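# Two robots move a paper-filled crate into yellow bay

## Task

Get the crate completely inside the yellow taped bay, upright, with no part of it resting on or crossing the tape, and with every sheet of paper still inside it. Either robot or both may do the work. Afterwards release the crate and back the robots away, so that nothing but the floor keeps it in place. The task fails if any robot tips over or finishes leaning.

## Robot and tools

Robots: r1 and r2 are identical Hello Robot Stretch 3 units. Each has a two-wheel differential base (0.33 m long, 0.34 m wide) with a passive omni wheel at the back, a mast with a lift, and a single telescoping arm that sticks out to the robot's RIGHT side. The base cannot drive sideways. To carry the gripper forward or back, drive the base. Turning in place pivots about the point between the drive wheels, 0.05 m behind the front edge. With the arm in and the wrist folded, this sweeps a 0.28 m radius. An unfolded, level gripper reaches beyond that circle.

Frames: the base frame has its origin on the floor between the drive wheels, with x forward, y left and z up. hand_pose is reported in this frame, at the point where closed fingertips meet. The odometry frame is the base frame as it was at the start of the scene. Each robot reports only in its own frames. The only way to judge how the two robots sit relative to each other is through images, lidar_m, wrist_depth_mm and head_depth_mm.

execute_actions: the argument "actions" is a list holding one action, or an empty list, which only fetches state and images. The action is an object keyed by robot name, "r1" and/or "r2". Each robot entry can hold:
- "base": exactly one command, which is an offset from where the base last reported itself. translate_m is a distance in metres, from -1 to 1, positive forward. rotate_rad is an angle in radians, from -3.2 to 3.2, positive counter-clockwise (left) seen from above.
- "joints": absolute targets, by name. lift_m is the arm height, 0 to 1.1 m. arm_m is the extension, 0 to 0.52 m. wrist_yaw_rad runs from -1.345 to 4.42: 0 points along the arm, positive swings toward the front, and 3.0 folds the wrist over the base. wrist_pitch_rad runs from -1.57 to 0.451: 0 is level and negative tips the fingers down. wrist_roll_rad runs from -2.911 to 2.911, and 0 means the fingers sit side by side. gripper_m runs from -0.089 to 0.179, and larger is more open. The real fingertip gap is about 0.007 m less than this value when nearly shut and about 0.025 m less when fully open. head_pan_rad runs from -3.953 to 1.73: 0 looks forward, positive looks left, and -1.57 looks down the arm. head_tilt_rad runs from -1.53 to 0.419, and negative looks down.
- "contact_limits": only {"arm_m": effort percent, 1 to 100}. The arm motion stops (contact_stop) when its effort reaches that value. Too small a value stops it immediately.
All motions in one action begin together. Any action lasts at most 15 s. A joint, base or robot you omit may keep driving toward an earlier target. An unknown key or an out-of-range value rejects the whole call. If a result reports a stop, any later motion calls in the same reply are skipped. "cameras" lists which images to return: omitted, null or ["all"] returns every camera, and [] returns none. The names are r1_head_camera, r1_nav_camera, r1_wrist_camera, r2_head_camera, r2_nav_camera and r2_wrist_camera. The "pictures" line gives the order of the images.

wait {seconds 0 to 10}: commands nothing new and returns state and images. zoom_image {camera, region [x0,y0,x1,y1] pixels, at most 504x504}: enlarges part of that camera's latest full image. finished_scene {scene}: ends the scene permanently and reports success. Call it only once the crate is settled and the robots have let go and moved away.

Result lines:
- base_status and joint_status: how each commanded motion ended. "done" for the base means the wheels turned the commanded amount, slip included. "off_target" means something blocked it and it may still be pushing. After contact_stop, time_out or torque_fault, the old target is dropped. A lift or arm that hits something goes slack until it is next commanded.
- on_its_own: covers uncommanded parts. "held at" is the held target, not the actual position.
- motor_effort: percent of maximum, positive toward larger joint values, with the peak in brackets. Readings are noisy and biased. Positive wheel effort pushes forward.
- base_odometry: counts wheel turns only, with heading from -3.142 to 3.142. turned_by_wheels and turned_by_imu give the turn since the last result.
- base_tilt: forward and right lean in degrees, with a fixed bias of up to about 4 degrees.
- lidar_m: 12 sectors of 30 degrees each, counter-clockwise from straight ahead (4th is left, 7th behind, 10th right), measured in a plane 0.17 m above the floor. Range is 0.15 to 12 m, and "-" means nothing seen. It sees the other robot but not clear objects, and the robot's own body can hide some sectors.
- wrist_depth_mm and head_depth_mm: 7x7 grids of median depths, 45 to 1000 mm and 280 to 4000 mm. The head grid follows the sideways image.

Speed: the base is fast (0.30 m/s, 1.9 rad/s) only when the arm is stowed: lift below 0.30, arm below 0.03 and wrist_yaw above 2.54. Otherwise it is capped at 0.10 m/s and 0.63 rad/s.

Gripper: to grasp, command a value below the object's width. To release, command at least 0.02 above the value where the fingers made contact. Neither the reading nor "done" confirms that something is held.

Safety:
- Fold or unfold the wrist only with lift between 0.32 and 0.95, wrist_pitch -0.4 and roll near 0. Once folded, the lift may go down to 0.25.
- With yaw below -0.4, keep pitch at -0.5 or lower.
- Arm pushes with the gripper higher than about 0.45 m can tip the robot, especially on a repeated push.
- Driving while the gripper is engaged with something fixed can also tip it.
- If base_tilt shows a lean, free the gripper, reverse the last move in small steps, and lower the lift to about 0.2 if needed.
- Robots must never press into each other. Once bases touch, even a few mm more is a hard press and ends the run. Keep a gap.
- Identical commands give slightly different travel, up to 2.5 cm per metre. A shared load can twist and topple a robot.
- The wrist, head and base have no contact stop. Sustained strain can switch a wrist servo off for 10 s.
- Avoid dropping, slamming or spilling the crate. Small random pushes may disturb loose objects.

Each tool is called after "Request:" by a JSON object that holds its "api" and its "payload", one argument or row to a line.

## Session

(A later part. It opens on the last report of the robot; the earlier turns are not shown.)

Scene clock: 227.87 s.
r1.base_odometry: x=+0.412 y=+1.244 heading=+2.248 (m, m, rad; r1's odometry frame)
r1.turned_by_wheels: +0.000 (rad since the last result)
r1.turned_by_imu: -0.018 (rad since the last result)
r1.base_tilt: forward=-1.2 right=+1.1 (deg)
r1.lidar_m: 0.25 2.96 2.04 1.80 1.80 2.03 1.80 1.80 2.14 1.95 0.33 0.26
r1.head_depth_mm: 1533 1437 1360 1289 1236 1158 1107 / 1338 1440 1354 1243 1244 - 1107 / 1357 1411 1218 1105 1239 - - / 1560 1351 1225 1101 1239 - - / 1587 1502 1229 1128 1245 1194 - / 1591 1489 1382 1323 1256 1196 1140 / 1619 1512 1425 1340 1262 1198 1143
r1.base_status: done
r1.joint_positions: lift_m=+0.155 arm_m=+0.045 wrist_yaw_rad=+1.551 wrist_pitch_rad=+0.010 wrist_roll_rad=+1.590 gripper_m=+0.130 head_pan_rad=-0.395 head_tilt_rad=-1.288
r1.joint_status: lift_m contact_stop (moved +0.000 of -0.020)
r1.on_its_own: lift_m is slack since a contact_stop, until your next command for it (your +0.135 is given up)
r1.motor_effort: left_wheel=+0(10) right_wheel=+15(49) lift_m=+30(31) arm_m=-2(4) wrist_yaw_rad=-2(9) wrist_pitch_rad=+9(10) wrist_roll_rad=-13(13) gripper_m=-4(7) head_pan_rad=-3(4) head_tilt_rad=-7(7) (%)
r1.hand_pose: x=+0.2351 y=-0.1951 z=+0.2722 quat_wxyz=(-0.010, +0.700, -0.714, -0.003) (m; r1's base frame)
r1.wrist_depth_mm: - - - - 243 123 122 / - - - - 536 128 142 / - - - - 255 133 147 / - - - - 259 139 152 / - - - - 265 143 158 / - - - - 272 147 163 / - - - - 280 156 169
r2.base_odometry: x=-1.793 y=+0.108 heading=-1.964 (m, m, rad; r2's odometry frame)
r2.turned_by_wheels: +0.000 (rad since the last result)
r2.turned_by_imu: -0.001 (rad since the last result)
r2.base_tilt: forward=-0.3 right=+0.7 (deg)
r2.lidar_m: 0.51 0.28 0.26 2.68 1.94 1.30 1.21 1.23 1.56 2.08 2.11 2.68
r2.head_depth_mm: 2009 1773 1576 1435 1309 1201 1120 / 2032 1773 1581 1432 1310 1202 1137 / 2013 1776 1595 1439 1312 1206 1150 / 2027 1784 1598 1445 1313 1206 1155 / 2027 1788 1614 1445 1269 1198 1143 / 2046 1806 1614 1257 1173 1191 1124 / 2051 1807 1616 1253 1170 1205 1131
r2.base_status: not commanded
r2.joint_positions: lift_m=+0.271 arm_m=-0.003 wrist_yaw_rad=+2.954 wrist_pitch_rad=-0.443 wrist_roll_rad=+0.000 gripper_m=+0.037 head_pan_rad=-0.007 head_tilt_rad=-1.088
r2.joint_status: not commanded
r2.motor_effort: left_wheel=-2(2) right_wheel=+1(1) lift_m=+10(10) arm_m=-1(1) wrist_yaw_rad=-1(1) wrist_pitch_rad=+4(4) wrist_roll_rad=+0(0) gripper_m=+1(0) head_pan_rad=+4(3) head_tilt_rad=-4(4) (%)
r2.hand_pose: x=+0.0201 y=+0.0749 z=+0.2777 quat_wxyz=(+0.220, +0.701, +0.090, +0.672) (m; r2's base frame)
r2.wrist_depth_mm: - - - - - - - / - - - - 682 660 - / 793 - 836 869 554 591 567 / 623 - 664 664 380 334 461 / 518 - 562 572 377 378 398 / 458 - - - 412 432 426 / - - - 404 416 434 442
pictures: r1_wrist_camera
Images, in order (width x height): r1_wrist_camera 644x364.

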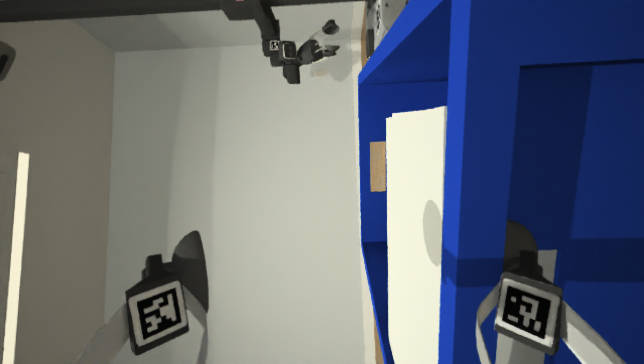

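Request:
{"api": "execute_actions", "payload": {
  "actions": [
    {"r1":{"joints":{"lift_m":0.158,"wrist_pitch_rad":-0.1}}}
  ],
  "cameras": ["r1_wrist_camera"]
}}

Request:
{"api": "execute_actions", "payload": {
  "actions": [
    {"r1":{"base":{"translate_m":-0.05}}}
  ],
  "cameras": ["r1_wrist_camera"]
}}

Scene clock: 234.23 s.
r1.base_odometry: x=+0.412 y=+1.244 heading=+2.249 (m, m, rad; r1's odometry frame)
r1.turned_by_wheels: +0.001 (rad since the last result)
r1.turned_by_imu: +0.001 (rad since the last result)
r1.base_tilt: forward=-1.2 right=+1.0 (deg)
r1.lidar_m: 0.25 2.96 2.04 1.80 1.80 2.04 1.80 1.81 2.14 1.96 0.33 0.26
r1.head_depth_mm: 1540 1450 1363 1287 1227 1157 1110 / 1342 1445 1366 1246 1246 - 1104 / 1370 1417 1229 1108 1246 - - / 1539 1346 1224 1100 1240 - - / 1580 1482 1229 1121 1251 1198 - / 1595 1498 1392 1334 1256 1194 1137 / 1597 1510 1420 1333 1261 1189 1144
r1.base_status: not commanded
r1.joint_positions: lift_m=+0.158 arm_m=+0.045 wrist_yaw_rad=+1.549 wrist_pitch_rad=-0.038 wrist_roll_rad=+1.590 gripper_m=+0.130 head_pan_rad=-0.395 head_tilt_rad=-1.288
r1.joint_status: wrist_pitch_rad off_target (ended at -0.038, target -0.100); the others done
r1.on_its_own: right_wheel is at rest, and its effort (-43) is outside its rest range (-18 to +18); wrist_pitch_rad is at rest, and its effort (-27) is outside its rest range (-20 to +32)
r1.motor_effort: left_wheel=+4(3) right_wheel=-43(43) lift_m=+35(35) arm_m=-2(2) wrist_yaw_rad=+1(1) wrist_pitch_rad=-27(26) wrist_roll_rad=-13(13) gripper_m=+3(5) head_pan_rad=-4(4) head_tilt_rad=-7(7) (%)
r1.hand_pose: x=+0.2337 y=-0.1957 z=+0.2626 quat_wxyz=(+0.007, +0.699, -0.715, -0.020) (m; r1's base frame)
r1.wrist_depth_mm: - - - - 198 125 126 / - - - - 407 131 146 / - - - - 209 150 151 / - - - - 213 155 157 / - - - - 221 161 162 / - - - - 224 166 169 / - - - - 232 209 176
r2.base_odometry: x=-1.793 y=+0.108 heading=-1.964 (m, m, rad; r2's odometry frame)
r2.turned_by_wheels: +0.000 (rad since the last result)
r2.turned_by_imu: -0.001 (rad since the last result)
r2.base_tilt: forward=-0.3 right=+0.7 (deg)
r2.lidar_m: 0.51 0.28 0.26 2.68 1.94 1.30 1.21 1.22 1.56 2.08 2.10 2.67
r2.head_depth_mm: 2016 1765 1592 1420 1302 1203 1122 / 2020 1771 1581 1432 1306 1204 1138 / 2029 1787 1591 1435 1307 1210 1154 / 2021 1790 1592 1438 1313 1206 1158 / 2027 1792 1600 1450 1273 1194 1145 / 2037 1801 1590 1255 1174 1190 1127 / 2068 1818 1619 1254 1172 1204 1129
r2.base_status: not commanded
r2.joint_positions: lift_m=+0.271 arm_m=-0.003 wrist_yaw_rad=+2.954 wrist_pitch_rad=-0.443 wrist_roll_rad=+0.000 gripper_m=+0.037 head_pan_rad=-0.007 head_tilt_rad=-1.088
r2.joint_status: not commanded
r2.motor_effort: left_wheel=-2(2) right_wheel=+1(1) lift_m=+10(10) arm_m=-1(1) wrist_yaw_rad=-1(2) wrist_pitch_rad=+4(4) wrist_roll_rad=+0(0) gripper_m=+0(0) head_pan_rad=+3(3) head_tilt_rad=-4(4) (%)
r2.hand_pose: x=+0.0201 y=+0.0749 z=+0.2777 quat_wxyz=(+0.220, +0.701, +0.090, +0.672) (m; r2's base frame)
r2.wrist_depth_mm: - - - - - - - / - - - - 678 661 - / 777 - 845 857 559 584 566 / 630 - 649 693 387 333 461 / 530 - 554 580 378 383 389 / 456 - - - 409 436 427 / - - - 412 415 432 433
pictures: r1_wrist_camera
Images, in order (width x height): r1_wrist_camera 644x364.

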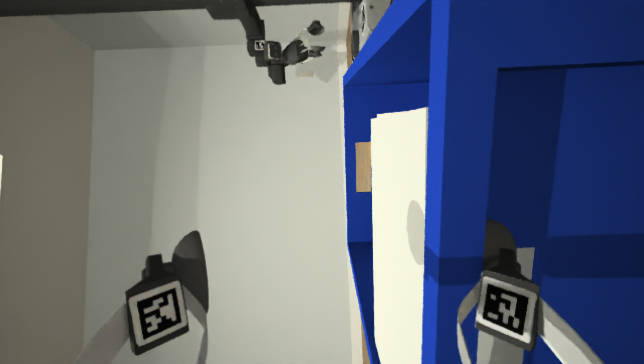

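Scene clock: 235.67 s.
r1.base_odometry: x=+0.444 y=+1.205 heading=+2.250 (m, m, rad; r1's odometry frame)
r1.turned_by_wheels: +0.001 (rad since the last result)
r1.turned_by_imu: +0.001 (rad since the last result)
r1.base_tilt: forward=-1.2 right=+1.0 (deg)
r1.lidar_m: 0.25 3.00 2.02 1.79 1.79 1.98 1.75 1.75 2.08 1.96 0.33 0.26
r1.head_depth_mm: 1534 1439 1359 1287 1225 1150 1110 / 1367 1451 1365 1244 1237 - 1105 / 1365 1427 1220 1104 1244 - - / 1547 1347 1222 1097 1231 - - / 1590 1489 1223 1121 1245 1192 - / 1611 1487 1391 1339 1251 1201 1142 / 1613 1501 1422 1346 1270 1201 1143
r1.base_status: translate_m off_target (by the wheels' count: -0.0498 of -0.0500)
r1.joint_positions: lift_m=+0.158 arm_m=+0.045 wrist_yaw_rad=+1.550 wrist_pitch_rad=-0.035 wrist_roll_rad=+1.590 gripper_m=+0.130 head_pan_rad=-0.395 head_tilt_rad=-1.288
r1.joint_status: not commanded
r1.on_its_own: right_wheel is at rest, and its effort (-65) is outside its rest range (-18 to +18); wrist_pitch_rad is at rest, and its effort (-28) is outside its rest range (-20 to +32)
r1.motor_effort: left_wheel=+7(11) right_wheel=-65(94) lift_m=+35(35) arm_m=-1(2) wrist_yaw_rad=+0(4) wrist_pitch_rad=-28(31) wrist_roll_rad=-13(13) gripper_m=+2(3) head_pan_rad=-4(3) head_tilt_rad=-7(7) (%)
r1.hand_pose: x=+0.2338 y=-0.1954 z=+0.2633 quat_wxyz=(+0.006, +0.699, -0.714, -0.019) (m; r1's base frame)
r1.wrist_depth_mm: - - - - 202 125 125 / - - - - 428 130 145 / - - - - 213 149 150 / - - - - 219 156 156 / - - - - 221 160 162 / - - - - 230 159 169 / - - - - 236 209 176
r2.base_odometry: x=-1.793 y=+0.108 heading=-1.964 (m, m, rad; r2's odometry frame)
r2.turned_by_wheels: +0.000 (rad since the last result)
r2.turned_by_imu: +0.000 (rad since the last result)
r2.base_tilt: forward=-0.3 right=+0.7 (deg)
r2.lidar_m: 2.55 0.36 0.30 2.68 1.94 1.30 1.21 1.23 1.56 2.08 2.11 2.68
r2.head_depth_mm: 1991 1761 1576 1428 1296 1202 1125 / 2000 1780 1588 1430 1311 1212 1139 / 2009 1778 1597 1436 1305 1202 1146 / 2040 1785 1595 1444 1309 1204 1152 / 2033 1790 1598 1447 1293 1212 1151 / 2034 1810 1595 1254 1179 1187 1130 / 2050 1798 1610 1268 1177 1209 1129
r2.base_status: not commanded
r2.joint_positions: lift_m=+0.271 arm_m=-0.003 wrist_yaw_rad=+2.954 wrist_pitch_rad=-0.443 wrist_roll_rad=+0.000 gripper_m=+0.037 head_pan_rad=-0.007 head_tilt_rad=-1.088
r2.joint_status: not commanded
r2.motor_effort: left_wheel=-2(2) right_wheel=+1(1) lift_m=+10(10) arm_m=-1(0) wrist_yaw_rad=-1(2) wrist_pitch_rad=+4(4) wrist_roll_rad=+0(0) gripper_m=+0(1) head_pan_rad=+3(3) head_tilt_rad=-4(4) (%)
r2.hand_pose: x=+0.0201 y=+0.0749 z=+0.2777 quat_wxyz=(+0.220, +0.701, +0.090, +0.672) (m; r2's base frame)
r2.wrist_depth_mm: - - - - - - - / - - - - 681 668 - / 766 - 847 864 565 575 559 / 618 - 659 707 396 403 383 / 522 - 561 574 440 446 440 / 457 - - - 471 482 481 / - - - 410 417 432 445
pictures: r1_wrist_camera
Images, in order (width x height): r1_wrist_camera 644x364.

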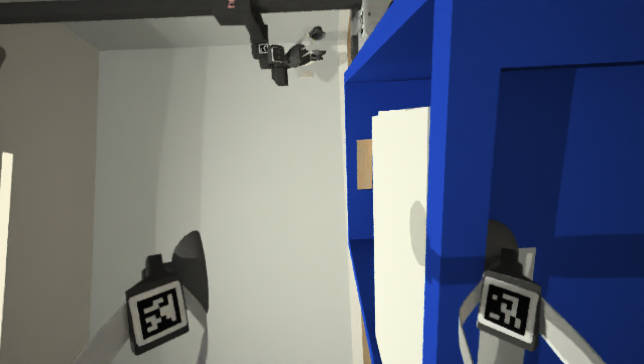

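Request:
{"api": "execute_actions", "payload": {
  "actions": [
    {"r1":{"base":{"translate_m":0.01},"joints":{"arm_m":0.075,"wrist_yaw_rad":1.65,"wrist_pitch_rad":0.0}}}
  ],
  "cameras": []
}}

Request:
{"api": "execute_actions", "payload": {
  "actions": [
    {"r1":{"joints":{"lift_m":0.1,"wrist_pitch_rad":0.25,"gripper_m":0.115}}}
  ],
  "cameras": ["r1_wrist_camera"]
}}

Request:
{"api": "execute_actions", "payload": {
  "actions": [
    {"r1":{"base":{"translate_m":-0.04}}}
  ],
  "cameras": ["r1_wrist_camera"]
}}

Scene clock: 245.90 s.
r1.base_odometry: x=+0.437 y=+1.213 heading=+2.250 (m, m, rad; r1's odometry frame)
r1.turned_by_wheels: +0.000 (rad since the last result)
r1.turned_by_imu: -0.020 (rad since the last result)
r1.base_tilt: forward=-1.2 right=+1.0 (deg)
r1.lidar_m: 0.24 0.25 2.05 1.79 1.79 2.00 1.76 1.76 2.07 1.97 0.33 0.26
r1.head_depth_mm: 1532 1448 1341 1290 1225 1151 1104 / 1391 1453 1367 1252 1230 - 1108 / 1363 1440 1237 1110 1252 - - / 1477 1353 1218 1099 1232 - - / 1590 1483 1232 1116 1250 1196 - / 1594 1499 1386 1331 1254 1194 1143 / 1614 1504 1409 1337 1266 1205 1148
r1.base_status: done
r1.joint_positions: lift_m=+0.158 arm_m=+0.074 wrist_yaw_rad=+1.675 wrist_pitch_rad=-0.011 wrist_roll_rad=+1.615 gripper_m=+0.130 head_pan_rad=-0.395 head_tilt_rad=-1.288
r1.joint_status: wrist_yaw_rad off_target (ended at +1.675, target +1.650); the others done
r1.on_its_own: wrist_yaw_rad is at rest, and its effort (-25) is outside its rest range (-12 to +12)
r1.motor_effort: left_wheel=+5(12) right_wheel=+4(56) lift_m=+23(35) arm_m=+7(10) wrist_yaw_rad=-25(34) wrist_pitch_rad=+5(28) wrist_roll_rad=-30(30) gripper_m=-4(3) head_pan_rad=-4(3) head_tilt_rad=-6(5) (%)
r1.hand_pose: x=+0.2332 y=-0.1926 z=+0.2699 quat_wxyz=(-0.010, +0.743, -0.669, -0.020) (m; r1's base frame)
r1.wrist_depth_mm: - - - - 284 112 112 / - - - - 586 119 134 / - - - - 230 127 141 / - - - - 240 134 150 / - - - - 252 143 157 / - - - - 259 148 167 / - - - - 273 186 179
r2.base_odometry: x=-1.793 y=+0.108 heading=-1.964 (m, m, rad; r2's odometry frame)
r2.turned_by_wheels: +0.000 (rad since the last result)
r2.turned_by_imu: -0.001 (rad since the last result)
r2.base_tilt: forward=-0.3 right=+0.7 (deg)
r2.lidar_m: 2.55 0.36 0.30 2.68 1.93 1.30 1.21 1.23 1.56 2.08 2.11 2.68
r2.head_depth_mm: 1991 1760 1580 1433 1309 1202 1129 / 2032 1773 1571 1438 1304 1208 1132 / 2006 1785 1589 1441 1313 1208 1148 / 2023 1786 1595 1436 1313 1210 1155 / 2036 1786 1598 1444 1289 1211 1147 / 2061 1801 1616 1255 1180 1187 1129 / 2052 1804 1617 1262 1168 1207 1130
r2.base_status: not commanded
r2.joint_positions: lift_m=+0.271 arm_m=-0.003 wrist_yaw_rad=+2.954 wrist_pitch_rad=-0.443 wrist_roll_rad=+0.000 gripper_m=+0.037 head_pan_rad=-0.007 head_tilt_rad=-1.088
r2.joint_status: not commanded
r2.motor_effort: left_wheel=-2(2) right_wheel=+1(1) lift_m=+11(10) arm_m=-1(1) wrist_yaw_rad=-1(1) wrist_pitch_rad=+4(4) wrist_roll_rad=+0(0) gripper_m=-1(0) head_pan_rad=+3(3) head_tilt_rad=-4(4) (%)
r2.hand_pose: x=+0.0201 y=+0.0749 z=+0.2777 quat_wxyz=(+0.220, +0.701, +0.090, +0.672) (m; r2's base frame)
r2.wrist_depth_mm: - - - - - - - / - - - - 671 674 - / 781 - 842 889 573 584 560 / 626 - 665 686 400 400 378 / 523 - 569 583 446 443 444 / 460 - - - 472 486 480 / - - - 406 416 434 432
pictures: none
No camera images: the call's "cameras" was empty. Leave "cameras" out to get every camera's image.

Scene clock: 246.87 s.
r1.base_odometry: x=+0.437 y=+1.213 heading=+2.249 (m, m, rad; r1's odometry frame)
r1.turned_by_wheels: -0.001 (rad since the last result)
r1.turned_by_imu: -0.001 (rad since the last result)
r1.base_tilt: forward=-1.2 right=+0.9 (deg)
r1.lidar_m: 0.24 0.25 2.05 1.79 1.79 2.01 1.76 1.76 2.06 1.96 0.33 0.26
r1.head_depth_mm: 1547 1447 1366 1284 1227 1147 1113 / 1380 1444 1381 1237 1232 - 1109 / 1359 1443 1238 1107 1243 - - / 1475 1354 1222 1097 1241 - - / 1583 1489 1226 1107 1244 1197 - / 1584 1510 1381 1336 1251 1190 1133 / 1603 1505 1411 1330 1276 1198 1136
r1.base_status: not commanded
r1.joint_positions: lift_m=+0.158 arm_m=+0.075 wrist_yaw_rad=+1.689 wrist_pitch_rad=+0.068 wrist_roll_rad=+1.603 gripper_m=+0.116 head_pan_rad=-0.395 head_tilt_rad=-1.288
r1.joint_status: lift_m contact_stop (moved -0.001 of -0.058); wrist_pitch_rad off_target (ended at +0.068, target +0.250); the others done
r1.on_its_own: wrist_yaw_rad is held at +1.693, not at your +1.650, by its stall guard, which is not easing now; lift_m is slack since a contact_stop, until your next command for it (your +0.100 is given up); right_wheel is at rest, and its effort (+43) is outside its rest range (-18 to +18); wrist_pitch_rad is at rest, and its effort (+79) is outside its rest range (-20 to +32)
r1.motor_effort: left_wheel=-5(5) right_wheel=+43(44) lift_m=+33(33) arm_m=+2(7) wrist_yaw_rad=+3(25) wrist_pitch_rad=+79(79) wrist_roll_rad=-22(30) gripper_m=-23(69) head_pan_rad=-4(4) head_tilt_rad=-6(7) (%)
r1.hand_pose: x=+0.2342 y=-0.1895 z=+0.2896 quat_wxyz=(-0.036, +0.747, -0.663, +0.010) (m; r1's base frame)
r1.wrist_depth_mm: - - - - 470 119 106 / - - - - 634 121 125 / - - - - 348 123 132 / - - - - 362 128 141 / - - - - 383 137 149 / - - - - 393 145 156 / - - - - 401 158 -
r2.base_odometry: x=-1.793 y=+0.108 heading=-1.964 (m, m, rad; r2's odometry frame)
r2.turned_by_wheels: +0.000 (rad since the last result)
r2.turned_by_imu: +0.000 (rad since the last result)
r2.base_tilt: forward=-0.3 right=+0.7 (deg)
r2.lidar_m: 2.55 0.36 0.30 2.68 1.94 1.30 1.21 1.23 1.56 2.08 2.11 2.67
r2.head_depth_mm: 1983 1773 1582 1427 1309 1198 1125 / 2034 1771 1585 1442 1308 1206 1138 / 2018 1782 1595 1433 1310 1198 1146 / 2029 1783 1603 1447 1314 1207 1150 / 2050 1790 1614 1442 1279 1211 1145 / 2049 1808 1609 1251 1175 1187 1127 / 2033 1799 1609 1274 1170 1205 1126
r2.base_status: not commanded
r2.joint_positions: lift_m=+0.271 arm_m=-0.003 wrist_yaw_rad=+2.954 wrist_pitch_rad=-0.443 wrist_roll_rad=+0.000 gripper_m=+0.037 head_pan_rad=-0.007 head_tilt_rad=-1.088
r2.joint_status: not commanded
r2.motor_effort: left_wheel=-2(2) right_wheel=+1(1) lift_m=+10(10) arm_m=-1(1) wrist_yaw_rad=-1(1) wrist_pitch_rad=+4(4) wrist_roll_rad=+0(0) gripper_m=+0(1) head_pan_rad=+4(3) head_tilt_rad=-4(3) (%)
r2.hand_pose: x=+0.0201 y=+0.0749 z=+0.2777 quat_wxyz=(+0.220, +0.701, +0.090, +0.672) (m; r2's base frame)
r2.wrist_depth_mm: - - - - - - - / - - - - 671 667 - / 774 - 835 863 571 583 556 / 629 - 655 687 401 396 376 / 526 - 577 565 444 449 437 / 458 - - - 470 484 480 / - - - 412 417 438 447
pictures: r1_wrist_camera
Images, in order (width x height): r1_wrist_camera 644x364.

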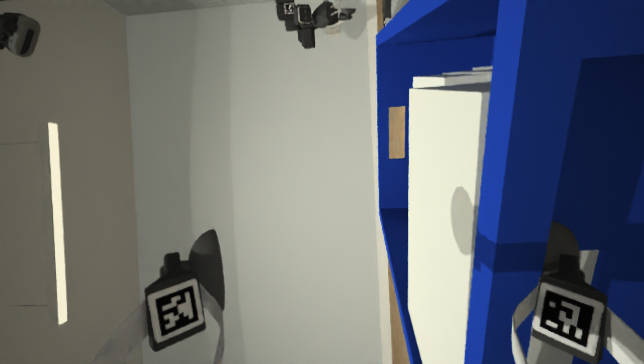

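not run: a stop came earlier in this reply.

Request:
{"api": "execute_actions", "payload": {
  "actions": [
    {"r1":{"base":{"translate_m":-0.03},"joints":{"lift_m":0.11,"wrist_pitch_rad":0.2,"wrist_yaw_rad":1.75}}}
  ],
  "cameras": ["r1_wrist_camera","r1_head_camera"]
}}

Scene clock: 250.83 s.
r1.base_odometry: x=+0.456 y=+1.190 heading=+2.250 (m, m, rad; r1's odometry frame)
r1.turned_by_wheels: +0.001 (rad since the last result)
r1.turned_by_imu: +0.002 (rad since the last result)
r1.base_tilt: forward=-1.2 right=+1.0 (deg)
r1.lidar_m: 0.26 3.01 2.04 1.78 1.79 1.97 1.73 1.73 2.03 1.97 0.35 0.28
r1.head_depth_mm: 1556 1448 1364 1287 1229 1152 1104 / 1439 1444 1360 1267 1239 - 1106 / 1365 1435 1215 1102 1248 - - / 1453 1332 1224 1107 1244 - - / 1591 1495 1233 1118 1245 1187 - / 1590 1499 1388 1318 1253 1191 1144 / 1606 1503 1412 1344 1261 1202 1142
r1.base_status: translate_m off_target (by the wheels' count: -0.0299 of -0.0300)
r1.joint_positions: lift_m=+0.110 arm_m=+0.075 wrist_yaw_rad=+1.686 wrist_pitch_rad=+0.179 wrist_roll_rad=+1.591 gripper_m=+0.115 head_pan_rad=-0.395 head_tilt_rad=-1.288
r1.joint_status: wrist_yaw_rad off_target (ended at +1.686, target +1.750); the others done
r1.on_its_own: wrist_yaw_rad is held at +1.686, not at your +1.750, by its stall guard, which is not easing now; right_wheel is at rest, and its effort (-59) is outside its rest range (-18 to +18)
r1.motor_effort: left_wheel=+8(13) right_wheel=-59(87) lift_m=+25(41) arm_m=+1(1) wrist_yaw_rad=+0(50) wrist_pitch_rad=+10(78) wrist_roll_rad=-14(22) gripper_m=-8(22) head_pan_rad=-4(4) head_tilt_rad=-5(8) (%)
r1.hand_pose: x=+0.2334 y=-0.1903 z=+0.2706 quat_wxyz=(-0.073, +0.744, -0.662, +0.052) (m; r1's base frame)
r1.wrist_depth_mm: - - - - 642 115 109 / - - - - 649 122 128 / - - - - 698 130 135 / - - - - 720 143 142 / - - - - 636 146 150 / - - - - 494 152 158 / - - - - - 211 166
r2.base_odometry: x=-1.793 y=+0.108 heading=-1.964 (m, m, rad; r2's odometry frame)
r2.turned_by_wheels: +0.000 (rad since the last result)
r2.turned_by_imu: -0.001 (rad since the last result)
r2.base_tilt: forward=-0.3 right=+0.8 (deg)
r2.lidar_m: 2.55 0.37 0.32 2.67 1.94 1.30 1.21 1.22 1.56 2.08 2.11 2.68
r2.head_depth_mm: 1984 1768 1578 1425 1303 1203 1122 / 2035 1779 1575 1434 1304 1210 1135 / 2036 1776 1592 1438 1315 1208 1145 / 2044 1806 1595 1447 1315 1212 1152 / 2040 1767 1597 1448 1284 1215 1149 / 2046 1796 1605 1250 1186 1189 1129 / 2051 1812 1619 1254 1159 1205 1126
r2.base_status: not commanded
r2.joint_positions: lift_m=+0.271 arm_m=-0.003 wrist_yaw_rad=+2.954 wrist_pitch_rad=-0.443 wrist_roll_rad=+0.000 gripper_m=+0.037 head_pan_rad=-0.007 head_tilt_rad=-1.088
r2.joint_status: not commanded
r2.motor_effort: left_wheel=-2(2) right_wheel=+1(1) lift_m=+10(10) arm_m=+0(1) wrist_yaw_rad=-1(1) wrist_pitch_rad=+4(4) wrist_roll_rad=+0(0) gripper_m=+0(0) head_pan_rad=+2(3) head_tilt_rad=-4(4) (%)
r2.hand_pose: x=+0.0201 y=+0.0749 z=+0.2777 quat_wxyz=(+0.220, +0.701, +0.090, +0.672) (m; r2's base frame)
r2.wrist_depth_mm: - - - - - - - / - - - - 694 675 - / 784 - 870 895 570 580 558 / 628 - 671 683 405 420 406 / 520 - 562 578 454 462 452 / 464 - - - 488 491 490 / - - - 405 409 423 450
pictures: r1_head_camera (sideways: a quarter turn clockwise sets it upright), r1_wrist_camera
Images, in order (width x height): r1_head_camera 896x504, r1_wrist_camera 644x364.

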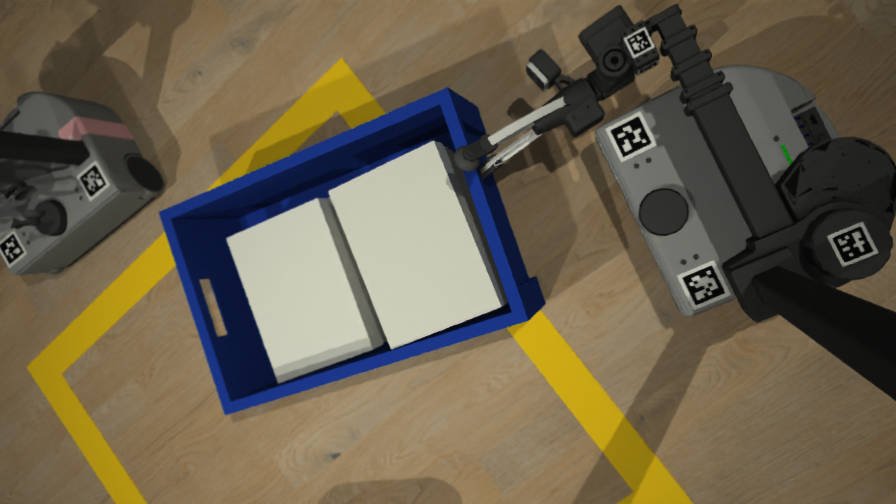

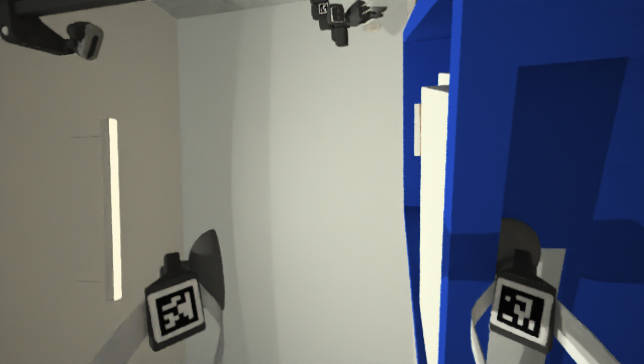

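Request:
{"api": "execute_actions", "payload": {
  "actions": [
    {"r1":{"base":{"rotate_rad":0.15},"joints":{"lift_m":0.085,"wrist_pitch_rad":0.35,"wrist_yaw_rad":1.69}}}
  ],
  "cameras": ["r1_wrist_camera"]
}}

Request:
{"api": "execute_actions", "payload": {
  "actions": [
    {"r1":{"base":{"translate_m":-0.05}}}
  ],
  "cameras": ["r1_wrist_camera"]
}}

Scene clock: 257.30 s.
r1.base_odometry: x=+0.456 y=+1.189 heading=+2.399 (m, m, rad; r1's odometry frame)
r1.turned_by_wheels: +0.149 (rad since the last result)
r1.turned_by_imu: +0.057 (rad since the last result)
r1.base_tilt: forward=-1.3 right=+1.0 (deg)
r1.lidar_m: 0.27 3.05 1.98 1.78 1.79 1.89 1.71 1.72 2.09 1.98 0.35 0.29
r1.head_depth_mm: 1540 1458 1355 1287 1219 1145 1101 / 1361 1445 1372 1268 1230 - 1103 / 1386 1413 1222 1112 1248 - - / 1557 1317 1232 1108 1237 - - / 1572 1478 1235 1132 1249 1195 - / 1596 1496 1394 1337 1255 1202 1137 / 1603 1507 1421 1342 1260 1205 1140
r1.base_status: rotate_rad off_target (by the wheels' count: +0.1488 of +0.1500)
r1.joint_positions: lift_m=+0.086 arm_m=+0.075 wrist_yaw_rad=+1.650 wrist_pitch_rad=+0.281 wrist_roll_rad=+1.579 gripper_m=+0.115 head_pan_rad=-0.395 head_tilt_rad=-1.288
r1.joint_status: wrist_yaw_rad off_target (ended at +1.650, target +1.690); wrist_pitch_rad off_target (ended at +0.281, target +0.350); the others done
r1.on_its_own: right_wheel is at rest, and its effort (+53) is outside its rest range (-18 to +18); wrist_yaw_rad is at rest, and its effort (+39) is outside its rest range (-12 to +12)
r1.motor_effort: left_wheel=-15(18) right_wheel=+53(57) lift_m=+19(24) arm_m=-1(2) wrist_yaw_rad=+39(39) wrist_pitch_rad=+30(43) wrist_roll_rad=-6(14) gripper_m=-10(12) head_pan_rad=-4(4) head_tilt_rad=-6(7) (%)
r1.hand_pose: x=+0.2308 y=-0.1999 z=+0.2719 quat_wxyz=(-0.105, +0.728, -0.671, +0.092) (m; r1's base frame)
r1.wrist_depth_mm: - - - - - 113 106 / - - - - - 123 125 / - - - - - 131 131 / - - - - - 140 138 / - - - - - 145 145 / - - - - - 154 154 / - - - - - 210 161
r2.base_odometry: x=-1.793 y=+0.108 heading=-1.964 (m, m, rad; r2's odometry frame)
r2.turned_by_wheels: +0.000 (rad since the last result)
r2.turned_by_imu: -0.001 (rad since the last result)
r2.base_tilt: forward=-0.3 right=+0.7 (deg)
r2.lidar_m: 2.55 0.37 0.32 2.68 1.94 1.30 1.21 1.22 1.56 2.08 2.11 2.68
r2.head_depth_mm: 2016 1768 1576 1435 1309 1200 1127 / 2011 1770 1590 1433 1309 1208 1143 / 2036 1783 1590 1433 1309 1204 1148 / 2028 1789 1605 1435 1313 1211 1159 / 2036 1790 1600 1442 1282 1213 1148 / 2051 1800 1607 1257 1184 1190 1131 / 2057 1808 1615 1250 1158 1205 1129
r2.base_status: not commanded
r2.joint_positions: lift_m=+0.271 arm_m=-0.003 wrist_yaw_rad=+2.954 wrist_pitch_rad=-0.443 wrist_roll_rad=+0.000 gripper_m=+0.037 head_pan_rad=-0.007 head_tilt_rad=-1.088
r2.joint_status: not commanded
r2.motor_effort: left_wheel=-2(2) right_wheel=+1(1) lift_m=+10(10) arm_m=-1(1) wrist_yaw_rad=-1(1) wrist_pitch_rad=+4(4) wrist_roll_rad=+0(0) gripper_m=+0(0) head_pan_rad=+2(4) head_tilt_rad=-4(4) (%)
r2.hand_pose: x=+0.0201 y=+0.0749 z=+0.2777 quat_wxyz=(+0.220, +0.701, +0.090, +0.672) (m; r2's base frame)
r2.wrist_depth_mm: - - - - - - - / - - - - 682 709 - / 802 - 854 873 570 590 557 / 624 - 677 698 408 417 419 / 521 - 565 569 463 463 458 / 462 - - - 490 496 483 / - - - 405 413 425 445
pictures: r1_wrist_camera
Images, in order (width x height): r1_wrist_camera 644x364.

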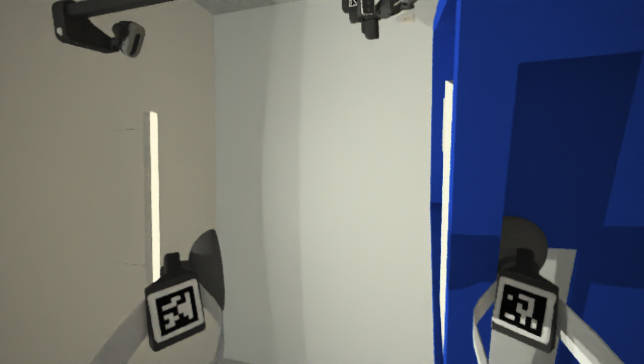

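Scene clock: 259.03 s.
r1.base_odometry: x=+0.493 y=+1.156 heading=+2.400 (m, m, rad; r1's odometry frame)
r1.turned_by_wheels: +0.001 (rad since the last result)
r1.turned_by_imu: +0.015 (rad since the last result)
r1.base_tilt: forward=-1.2 right=+0.9 (deg)
r1.lidar_m: 0.28 3.01 1.94 1.77 1.79 1.83 1.66 1.68 2.06 1.98 0.36 0.29
r1.head_depth_mm: 1529 1447 1365 1291 1229 1159 1109 / 1380 1454 1353 1211 1237 - 1102 / 1396 1345 1220 1114 1240 - - / 1565 1330 1218 1106 1234 - - / 1586 1364 1240 1129 1253 1188 - / 1595 1490 1408 1339 1254 1187 1138 / 1590 1522 1411 1330 1268 1198 1136
r1.base_status: translate_m off_target (by the wheels' count: -0.0498 of -0.0500)
r1.joint_positions: lift_m=+0.085 arm_m=+0.075 wrist_yaw_rad=+1.608 wrist_pitch_rad=+0.296 wrist_roll_rad=+1.583 gripper_m=+0.115 head_pan_rad=-0.395 head_tilt_rad=-1.288
r1.joint_status: not commanded
r1.on_its_own: wrist_yaw_rad is held at +1.629, not at your +1.690, by its stall guard, which is not easing now; right_wheel is at rest, and its effort (-62) is outside its rest range (-18 to +18); wrist_yaw_rad is at rest, and its effort (+19) is outside its rest range (-12 to +12)
r1.motor_effort: left_wheel=+5(20) right_wheel=-62(95) lift_m=+25(26) arm_m=-1(1) wrist_yaw_rad=+19(43) wrist_pitch_rad=+24(30) wrist_roll_rad=-8(9) gripper_m=-14(13) head_pan_rad=-4(4) head_tilt_rad=-6(6) (%)
r1.hand_pose: x=+0.2307 y=-0.2106 z=+0.2755 quat_wxyz=(-0.110, +0.713, -0.686, +0.098) (m; r1's base frame)
r1.wrist_depth_mm: - - - - - 116 109 / - - - - - 124 126 / - - - - - 130 133 / - - - - - 139 139 / - - - - - 144 145 / - - - - - 153 153 / - - - - - 167 158
r2.base_odometry: x=-1.793 y=+0.108 heading=-1.964 (m, m, rad; r2's odometry frame)
r2.turned_by_wheels: +0.000 (rad since the last result)
r2.turned_by_imu: +0.000 (rad since the last result)
r2.base_tilt: forward=-0.3 right=+0.7 (deg)
r2.lidar_m: 2.55 0.42 0.35 2.68 1.93 1.30 1.21 1.23 1.56 2.07 2.11 2.68
r2.head_depth_mm: 2020 1768 1576 1434 1310 1198 1124 / 2011 1773 1590 1436 1310 1204 1139 / 2021 1772 1589 1439 1313 1204 1144 / 2024 1800 1597 1434 1319 1212 1159 / 2039 1791 1612 1439 1311 1210 1149 / 2041 1808 1603 1346 1206 1188 1126 / 2053 1802 1614 1258 1155 1202 1125
r2.base_status: not commanded
r2.joint_positions: lift_m=+0.271 arm_m=-0.003 wrist_yaw_rad=+2.954 wrist_pitch_rad=-0.443 wrist_roll_rad=+0.000 gripper_m=+0.037 head_pan_rad=-0.007 head_tilt_rad=-1.088
r2.joint_status: not commanded
r2.motor_effort: left_wheel=-2(2) right_wheel=+1(1) lift_m=+10(10) arm_m=-1(1) wrist_yaw_rad=-1(1) wrist_pitch_rad=+4(4) wrist_roll_rad=+0(0) gripper_m=+0(1) head_pan_rad=+3(3) head_tilt_rad=-4(3) (%)
r2.hand_pose: x=+0.0201 y=+0.0749 z=+0.2777 quat_wxyz=(+0.220, +0.701, +0.090, +0.672) (m; r2's base frame)
r2.wrist_depth_mm: - - - - - - - / - - - - 713 695 - / 764 - 849 870 465 585 535 / 620 - 674 688 453 471 459 / 517 - 564 582 519 509 497 / 467 - - - 493 494 514 / - - - 403 410 433 441
pictures: r1_wrist_camera
Images, in order (width x height): r1_wrist_camera 644x364.

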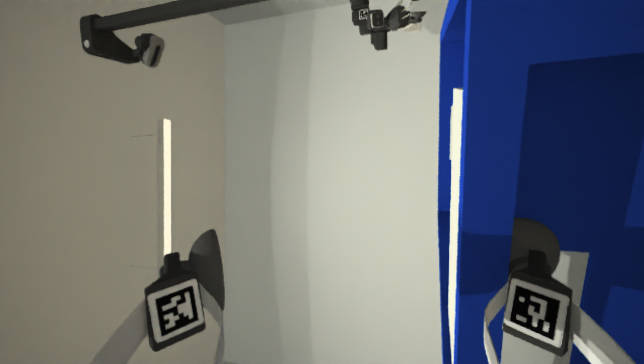

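Request:
{"api": "execute_actions", "payload": {
  "actions": [
    {"r1":{"base":{"translate_m":0.012},"joints":{"lift_m":0.07,"wrist_pitch_rad":0.28,"wrist_yaw_rad":1.8}}}
  ],
  "cameras": ["r1_wrist_camera"]
}}

Request:
{"api": "zoom_image", "payload": {
  "camera": "r1_wrist_camera",
  "region": [400,150,644,364]
}}

Request:
{"api": "execute_actions", "payload": {
  "actions": [
    {"r1":{"base":{"translate_m":-0.04}}}
  ],
  "cameras": ["r1_wrist_camera"]
}}

Scene clock: 264.70 s.
r1.base_odometry: x=+0.484 y=+1.164 heading=+2.399 (m, m, rad; r1's odometry frame)
r1.turned_by_wheels: -0.001 (rad since the last result)
r1.turned_by_imu: -0.025 (rad since the last result)
r1.base_tilt: forward=-1.3 right=+1.0 (deg)
r1.lidar_m: 0.27 3.08 1.97 1.78 1.78 1.87 1.68 1.67 2.03 1.98 0.35 0.29
r1.head_depth_mm: 1544 1442 1360 1289 1221 1158 1110 / 1396 1460 1372 1262 1236 - 1100 / 1376 1425 1216 1105 1241 - - / 1547 1309 1225 1106 1246 - - / 1589 1465 1230 1130 1257 1189 - / 1594 1491 1398 1326 1257 1193 1145 / 1614 1507 1412 1334 1272 1202 1148
r1.base_status: done
r1.joint_positions: lift_m=+0.083 arm_m=+0.076 wrist_yaw_rad=+1.671 wrist_pitch_rad=+0.266 wrist_roll_rad=+1.535 gripper_m=+0.115 head_pan_rad=-0.395 head_tilt_rad=-1.288
r1.joint_status: lift_m contact_stop (moved -0.003 of -0.015); wrist_yaw_rad off_target (ended at +1.671, target +1.800); the others done
r1.on_its_own: lift_m is slack since a contact_stop, until your next command for it (your +0.070 is given up); left_wheel is at rest, and its effort (-25) is outside its rest range (-18 to +18); right_wheel is at rest, and its effort (+54) is outside its rest range (-18 to +18); wrist_yaw_rad is at rest, and its effort (+100) is outside its rest range (-12 to +12)
r1.motor_effort: left_wheel=-25(27) right_wheel=+54(59) lift_m=+30(29) arm_m=-8(8) wrist_yaw_rad=+100(100) wrist_pitch_rad=+6(23) wrist_roll_rad=+24(24) gripper_m=-5(14) head_pan_rad=-3(5) head_tilt_rad=-7(6) (%)
r1.hand_pose: x=+0.2310 y=-0.1952 z=+0.2653 quat_wxyz=(-0.086, +0.733, -0.667, +0.102) (m; r1's base frame)
r1.wrist_depth_mm: - - - - - 115 108 / - - - - - 124 127 / - - - - - 136 133 / - - - - - 145 139 / - - - - - 150 146 / - - - - - 173 154 / - - - - - 211 160
r2.base_odometry: x=-1.793 y=+0.108 heading=-1.964 (m, m, rad; r2's odometry frame)
r2.turned_by_wheels: +0.000 (rad since the last result)
r2.turned_by_imu: -0.001 (rad since the last result)
r2.base_tilt: forward=-0.3 right=+0.7 (deg)
r2.lidar_m: 2.55 0.42 0.35 2.68 1.94 1.30 1.21 1.23 1.56 2.08 2.11 2.67
r2.head_depth_mm: 2008 1761 1584 1425 1301 1202 1121 / 2022 1775 1595 1434 1309 1195 1138 / 2027 1794 1598 1439 1308 1200 1153 / 2028 1787 1587 1441 1319 1208 1155 / 2052 1795 1607 1439 1317 1212 1151 / 2040 1803 1608 1342 1203 1183 1125 / 2053 1805 1609 1247 1158 1208 1131
r2.base_status: not commanded
r2.joint_positions: lift_m=+0.271 arm_m=-0.003 wrist_yaw_rad=+2.954 wrist_pitch_rad=-0.443 wrist_roll_rad=+0.000 gripper_m=+0.037 head_pan_rad=-0.007 head_tilt_rad=-1.088
r2.joint_status: not commanded
r2.motor_effort: left_wheel=-2(2) right_wheel=+1(1) lift_m=+11(10) arm_m=-1(1) wrist_yaw_rad=-1(0) wrist_pitch_rad=+4(4) wrist_roll_rad=+0(0) gripper_m=+1(0) head_pan_rad=+3(3) head_tilt_rad=-4(4) (%)
r2.hand_pose: x=+0.0201 y=+0.0749 z=+0.2777 quat_wxyz=(+0.220, +0.701, +0.090, +0.672) (m; r2's base frame)
r2.wrist_depth_mm: - - - - - - - / - - - - 712 715 - / 784 - 842 894 468 583 531 / 624 - 663 665 457 462 464 / 525 - 572 573 514 522 499 / 465 - - - 498 503 502 / - - - 400 414 432 439
pictures: r1_wrist_camera
Images, in order (width x height): r1_wrist_camera 644x364.

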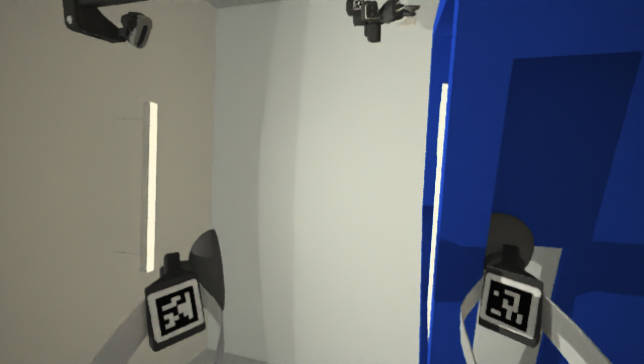

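Region (400, 150, 644, 364) of r1_wrist_camera's 644x364 image, scaled by 2.066; it fills the top 442 rows of this view, and the rest is white.

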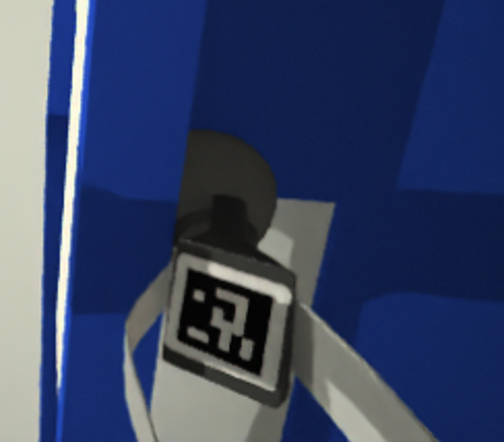

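not run: a stop came earlier in this reply.

Request:
{"api": "execute_actions", "payload": {
  "actions": [
    {"r1":{"joints":{"lift_m":0.05,"wrist_pitch_rad":0.2,"wrist_yaw_rad":1.645,"gripper_m":0.179}}}
  ],
  "cameras": ["r1_wrist_camera"]
}}

Scene clock: 269.53 s.
r1.base_odometry: x=+0.484 y=+1.164 heading=+2.400 (m, m, rad; r1's odometry frame)
r1.turned_by_wheels: +0.001 (rad since the last result)
r1.turned_by_imu: +0.000 (rad since the last result)
r1.base_tilt: forward=-1.2 right=+1.0 (deg)
r1.lidar_m: 0.27 3.08 1.97 1.78 1.79 1.86 1.67 1.68 2.03 1.98 0.35 0.28
r1.head_depth_mm: 1545 1447 1367 1291 1234 1152 1106 / 1390 1452 1379 1260 1239 - 1109 / 1372 1428 1231 1114 1242 - - / 1537 1319 1222 1106 1245 - - / 1596 1471 1234 1129 1250 1186 - / 1612 1500 1395 1331 1256 1194 1138 / 1617 1515 1423 1346 1263 1207 1147
r1.base_status: not commanded
r1.joint_positions: lift_m=+0.097 arm_m=+0.075 wrist_yaw_rad=+1.633 wrist_pitch_rad=+0.277 wrist_roll_rad=+1.586 gripper_m=+0.179 head_pan_rad=-0.395 head_tilt_rad=-1.288
r1.joint_status: lift_m contact_stop (moved +0.014 of -0.033); wrist_pitch_rad off_target (ended at +0.277, target +0.200); the others done
r1.on_its_own: lift_m is slack since a contact_stop, until your next command for it (your +0.050 is given up); right_wheel is at rest, and its effort (+25) is outside its rest range (-18 to +18); wrist_pitch_rad is at rest, and its effort (-33) is outside its rest range (-20 to +32)
r1.motor_effort: left_wheel=-6(7) right_wheel=+25(35) lift_m=+22(27) arm_m=-3(4) wrist_yaw_rad=+10(16) wrist_pitch_rad=-33(36) wrist_roll_rad=-10(11) gripper_m=+8(90) head_pan_rad=-3(4) head_tilt_rad=-7(6) (%)
r1.hand_pose: x=+0.2313 y=-0.2043 z=+0.2826 quat_wxyz=(-0.105, +0.723, -0.677, +0.089) (m; r1's base frame)
r1.wrist_depth_mm: - - - - - 116 108 / - - - - - 121 126 / - - - - - 126 131 / - - - - - 134 137 / - - - - - 141 142 / - - - - - 151 151 / - - - - - 160 -
r2.base_odometry: x=-1.793 y=+0.108 heading=-1.964 (m, m, rad; r2's odometry frame)
r2.turned_by_wheels: +0.000 (rad since the last result)
r2.turned_by_imu: -0.001 (rad since the last result)
r2.base_tilt: forward=-0.3 right=+0.7 (deg)
r2.lidar_m: 2.55 0.42 0.35 2.68 1.94 1.30 1.21 1.23 1.56 2.08 2.11 2.67
r2.head_depth_mm: 2014 1767 1578 1431 1297 1202 1127 / 2002 1776 1589 1437 1304 1204 1139 / 2014 1789 1590 1443 1317 1210 1150 / 2029 1790 1612 1449 1314 1209 1155 / 2030 1799 1606 1445 1319 1216 1147 / 2055 1802 1610 1351 1203 1190 1121 / 2061 1813 1611 1255 1161 1208 1131
r2.base_status: not commanded
r2.joint_positions: lift_m=+0.271 arm_m=-0.003 wrist_yaw_rad=+2.954 wrist_pitch_rad=-0.443 wrist_roll_rad=+0.000 gripper_m=+0.037 head_pan_rad=-0.007 head_tilt_rad=-1.088
r2.joint_status: not commanded
r2.motor_effort: left_wheel=-2(2) right_wheel=+1(1) lift_m=+10(10) arm_m=-1(1) wrist_yaw_rad=+0(1) wrist_pitch_rad=+4(4) wrist_roll_rad=+0(0) gripper_m=+0(0) head_pan_rad=+4(3) head_tilt_rad=-4(4) (%)
r2.hand_pose: x=+0.0201 y=+0.0749 z=+0.2777 quat_wxyz=(+0.220, +0.701, +0.090, +0.672) (m; r2's base frame)
r2.wrist_depth_mm: - - - - - - - / - - - - 701 700 - / 774 - 841 899 467 585 543 / 623 - 675 694 459 468 450 / 513 - 562 582 522 514 497 / 460 - - - 486 505 516 / - - - 405 420 426 435
pictures: r1_wrist_camera
Images, in order (width x height): r1_wrist_camera 644x364.

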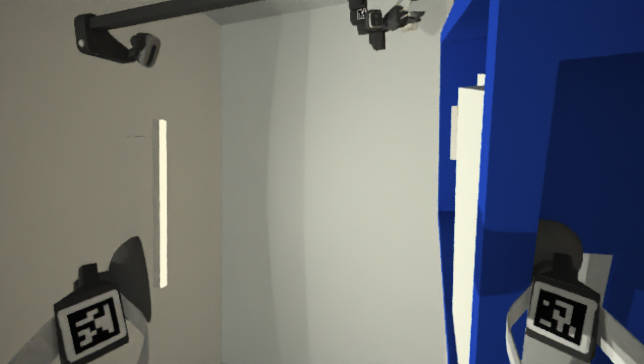

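Request:
{"api": "execute_actions", "payload": {
  "actions": [
    {"r1":{"joints":{"lift_m":0.04,"wrist_pitch_rad":0.45,"gripper_m":0.1}}}
  ],
  "cameras": ["r1_wrist_camera"]
}}

Request:
{"api": "execute_actions", "payload": {
  "actions": [
    {"r1":{"base":{"translate_m":-0.04}}}
  ],
  "cameras": ["r1_wrist_camera","r1_head_camera"]
}}

Scene clock: 277.13 s.
r1.base_odometry: x=+0.484 y=+1.164 heading=+2.400 (m, m, rad; r1's odometry frame)
r1.turned_by_wheels: +0.000 (rad since the last result)
r1.turned_by_imu: -0.005 (rad since the last result)
r1.base_tilt: forward=-1.2 right=+1.0 (deg)
r1.lidar_m: 0.27 3.08 1.98 1.78 1.78 1.87 1.67 1.68 2.03 - 0.36 0.29
r1.head_depth_mm: 1547 1451 1361 1285 1230 1150 1107 / 1399 1460 1373 1261 1241 - 1099 / 1385 1429 1219 1108 1243 - - / 1549 1314 1226 1102 1238 - 1101 / 1590 1481 1233 1122 1253 1190 - / 1605 1497 1391 1327 1252 1196 1142 / 1611 1501 1422 1340 1268 1205 1145
r1.base_status: not commanded
r1.joint_positions: lift_m=+0.041 arm_m=+0.075 wrist_yaw_rad=+1.637 wrist_pitch_rad=+0.403 wrist_roll_rad=+1.588 gripper_m=+0.100 head_pan_rad=-0.395 head_tilt_rad=-1.288
r1.joint_status: lift_m contact_stop (moved -0.056 of -0.057); the others done
joint sent to its limit — the command would take r1.wrist_pitch_rad past its upper limit, so that joint was sent only as far as its limit.
r1.on_its_own: lift_m is slack since a contact_stop, until your next command for it; right_wheel is at rest, and its effort (+19) is outside its rest range (-18 to +18)
r1.motor_effort: left_wheel=-5(8) right_wheel=+19(55) lift_m=+31(31) arm_m=-3(2) wrist_yaw_rad=+8(17) wrist_pitch_rad=+12(39) wrist_roll_rad=-12(12) gripper_m=-5(98) head_pan_rad=-4(4) head_tilt_rad=-7(6) (%)
r1.hand_pose: x=+0.2233 y=-0.2038 z=+0.2583 quat_wxyz=(-0.152, +0.717, -0.668, +0.131) (m; r1's base frame)
r1.wrist_depth_mm: - - - - - 116 107 / - - - - - 133 124 / - - - - - 140 129 / - - - - - 147 135 / - - - - - 152 141 / - - - - - 187 149 / - - - - - 206 154
r2.base_odometry: x=-1.793 y=+0.108 heading=-1.964 (m, m, rad; r2's odometry frame)
r2.turned_by_wheels: +0.000 (rad since the last result)
r2.turned_by_imu: -0.001 (rad since the last result)
r2.base_tilt: forward=-0.3 right=+0.7 (deg)
r2.lidar_m: 2.55 0.42 0.35 2.68 1.94 1.30 1.21 1.23 1.56 2.08 2.10 2.67
r2.head_depth_mm: 1998 1779 1588 1423 1306 1204 1126 / 2017 1770 1595 1435 1306 1204 1140 / 2016 1772 1602 1439 1317 1200 1143 / 2027 1800 1598 1448 1315 1208 1150 / 2036 1799 1604 1445 1316 1207 1146 / 2040 1796 1604 1352 1206 1188 1129 / 2052 1810 1621 1259 1163 1202 1129
r2.base_status: not commanded
r2.joint_positions: lift_m=+0.271 arm_m=-0.003 wrist_yaw_rad=+2.954 wrist_pitch_rad=-0.443 wrist_roll_rad=+0.000 gripper_m=+0.037 head_pan_rad=-0.007 head_tilt_rad=-1.088
r2.joint_status: not commanded
r2.motor_effort: left_wheel=-2(2) right_wheel=+1(1) lift_m=+10(10) arm_m=-1(1) wrist_yaw_rad=-1(2) wrist_pitch_rad=+4(4) wrist_roll_rad=+0(0) gripper_m=+1(0) head_pan_rad=+3(4) head_tilt_rad=-4(4) (%)
r2.hand_pose: x=+0.0201 y=+0.0749 z=+0.2777 quat_wxyz=(+0.220, +0.701, +0.090, +0.672) (m; r2's base frame)
r2.wrist_depth_mm: - - - - - - - / - - - - 709 717 - / 780 - 814 886 464 576 549 / 613 - 659 684 457 468 457 / 518 - 553 568 513 517 498 / 452 - - - 494 501 507 / - - - 402 415 433 439
pictures: r1_wrist_camera
Images, in order (width x height): r1_wrist_camera 644x364.

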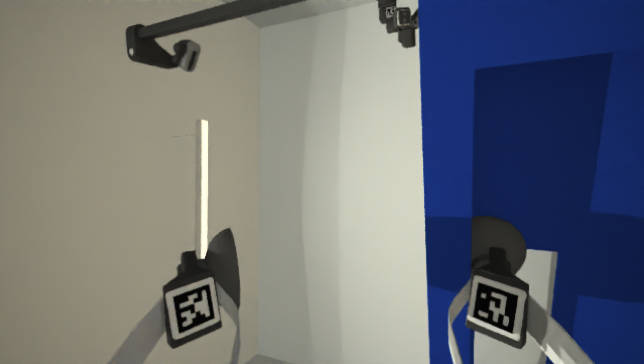

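not run: a stop came earlier in this reply.

Request:
{"api": "execute_actions", "payload": {
  "actions": [
    {"r1":{"base":{"translate_m":-0.05},"joints":{"lift_m":0.01,"wrist_roll_rad":1.0}}}
  ],
  "cameras": ["r1_wrist_camera","r1_head_camera"]
}}

Scene clock: 285.17 s.
r1.base_odometry: x=+0.521 y=+1.130 heading=+2.400 (m, m, rad; r1's odometry frame)
r1.turned_by_wheels: +0.000 (rad since the last result)
r1.turned_by_imu: +0.142 (rad since the last result)
r1.base_tilt: forward=-1.2 right=+1.0 (deg)
r1.lidar_m: 0.30 2.61 1.86 1.77 1.81 1.73 1.64 1.68 2.11 - 0.36 0.31
r1.head_depth_mm: 1377 1445 1361 1279 1238 1155 1109 / 1371 1440 1257 1184 1244 - 1105 / 1523 1281 1157 1114 1243 - - / 1577 1287 1226 1117 1238 - 1105 / 1572 1436 1366 1309 1249 1194 - / 1598 1509 1413 1322 1251 1206 1132 / 1604 1498 1412 1330 1266 1202 1143
r1.base_status: done
r1.joint_positions: lift_m=+0.044 arm_m=+0.075 wrist_yaw_rad=+1.644 wrist_pitch_rad=+0.384 wrist_roll_rad=+1.074 gripper_m=+0.100 head_pan_rad=-0.400 head_tilt_rad=-1.291
r1.joint_status: lift_m contact_stop (moved +0.003 of -0.031); wrist_roll_rad off_target (ended at +1.074, target +1.000)
r1.on_its_own: lift_m is slack since a contact_stop, until your next command for it (your +0.010 is given up)
r1.motor_effort: left_wheel=+0(30) right_wheel=-6(79) lift_m=+33(33) arm_m=+4(6) wrist_yaw_rad=-1(54) wrist_pitch_rad=+21(28) wrist_roll_rad=-49(69) gripper_m=-11(12) head_pan_rad=+0(3) head_tilt_rad=-6(7) (%)
r1.hand_pose: x=+0.2247 y=-0.2016 z=+0.2565 quat_wxyz=(+0.029, +0.665, -0.682, +0.303) (m; r1's base frame)
r1.wrist_depth_mm: - - - - - - 112 / - - - - - - 117 / - - - - - 614 127 / - - - - - 140 135 / - - - - - 149 141 / - - - - 444 - 146 / - - - - 193 208 148
r2.base_odometry: x=-1.793 y=+0.108 heading=-1.964 (m, m, rad; r2's odometry frame)
r2.turned_by_wheels: +0.000 (rad since the last result)
r2.turned_by_imu: -0.002 (rad since the last result)
r2.base_tilt: forward=-0.3 right=+0.8 (deg)
r2.lidar_m: 2.55 0.42 0.35 2.68 1.94 1.30 1.21 1.23 1.56 2.07 2.10 2.68
r2.head_depth_mm: 2013 1784 1573 1436 1305 1203 1124 / 2000 1780 1584 1434 1304 1201 1138 / 2018 1774 1593 1434 1312 1205 1150 / 2040 1787 1597 1438 1313 1208 1148 / 2040 1785 1603 1449 1312 1214 1148 / 2046 1794 1605 1345 1207 1189 1121 / 2047 1812 1614 1255 1161 1207 1131
r2.base_status: not commanded
r2.joint_positions: lift_m=+0.271 arm_m=-0.003 wrist_yaw_rad=+2.954 wrist_pitch_rad=-0.443 wrist_roll_rad=+0.000 gripper_m=+0.037 head_pan_rad=-0.007 head_tilt_rad=-1.088
r2.joint_status: not commanded
r2.motor_effort: left_wheel=-2(2) right_wheel=+1(1) lift_m=+11(11) arm_m=+0(1) wrist_yaw_rad=-1(0) wrist_pitch_rad=+4(4) wrist_roll_rad=+0(0) gripper_m=+1(0) head_pan_rad=+3(3) head_tilt_rad=-4(4) (%)
r2.hand_pose: x=+0.0201 y=+0.0749 z=+0.2777 quat_wxyz=(+0.220, +0.701, +0.090, +0.672) (m; r2's base frame)
r2.wrist_depth_mm: - - - - - - - / - - - - 719 721 - / 783 - 850 865 467 578 529 / 627 - 656 698 459 468 455 / 519 - 561 567 511 518 495 / 457 - - - 491 504 519 / - - - 406 411 432 446
pictures: r1_head_camera (sideways: a quarter turn clockwise sets it upright), r1_wrist_camera
Images, in order (width x height): r1_head_camera 896x504, r1_wrist_camera 644x364.

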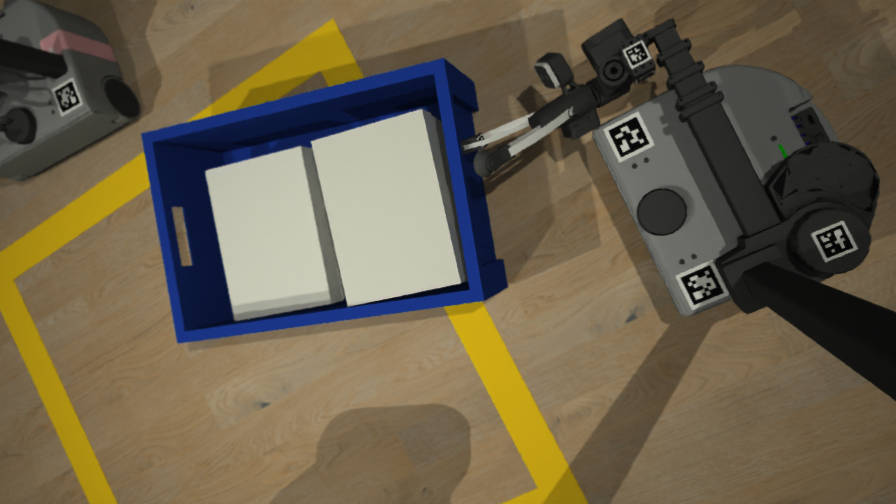

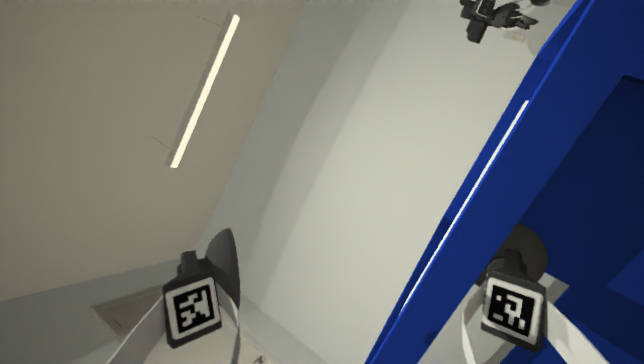

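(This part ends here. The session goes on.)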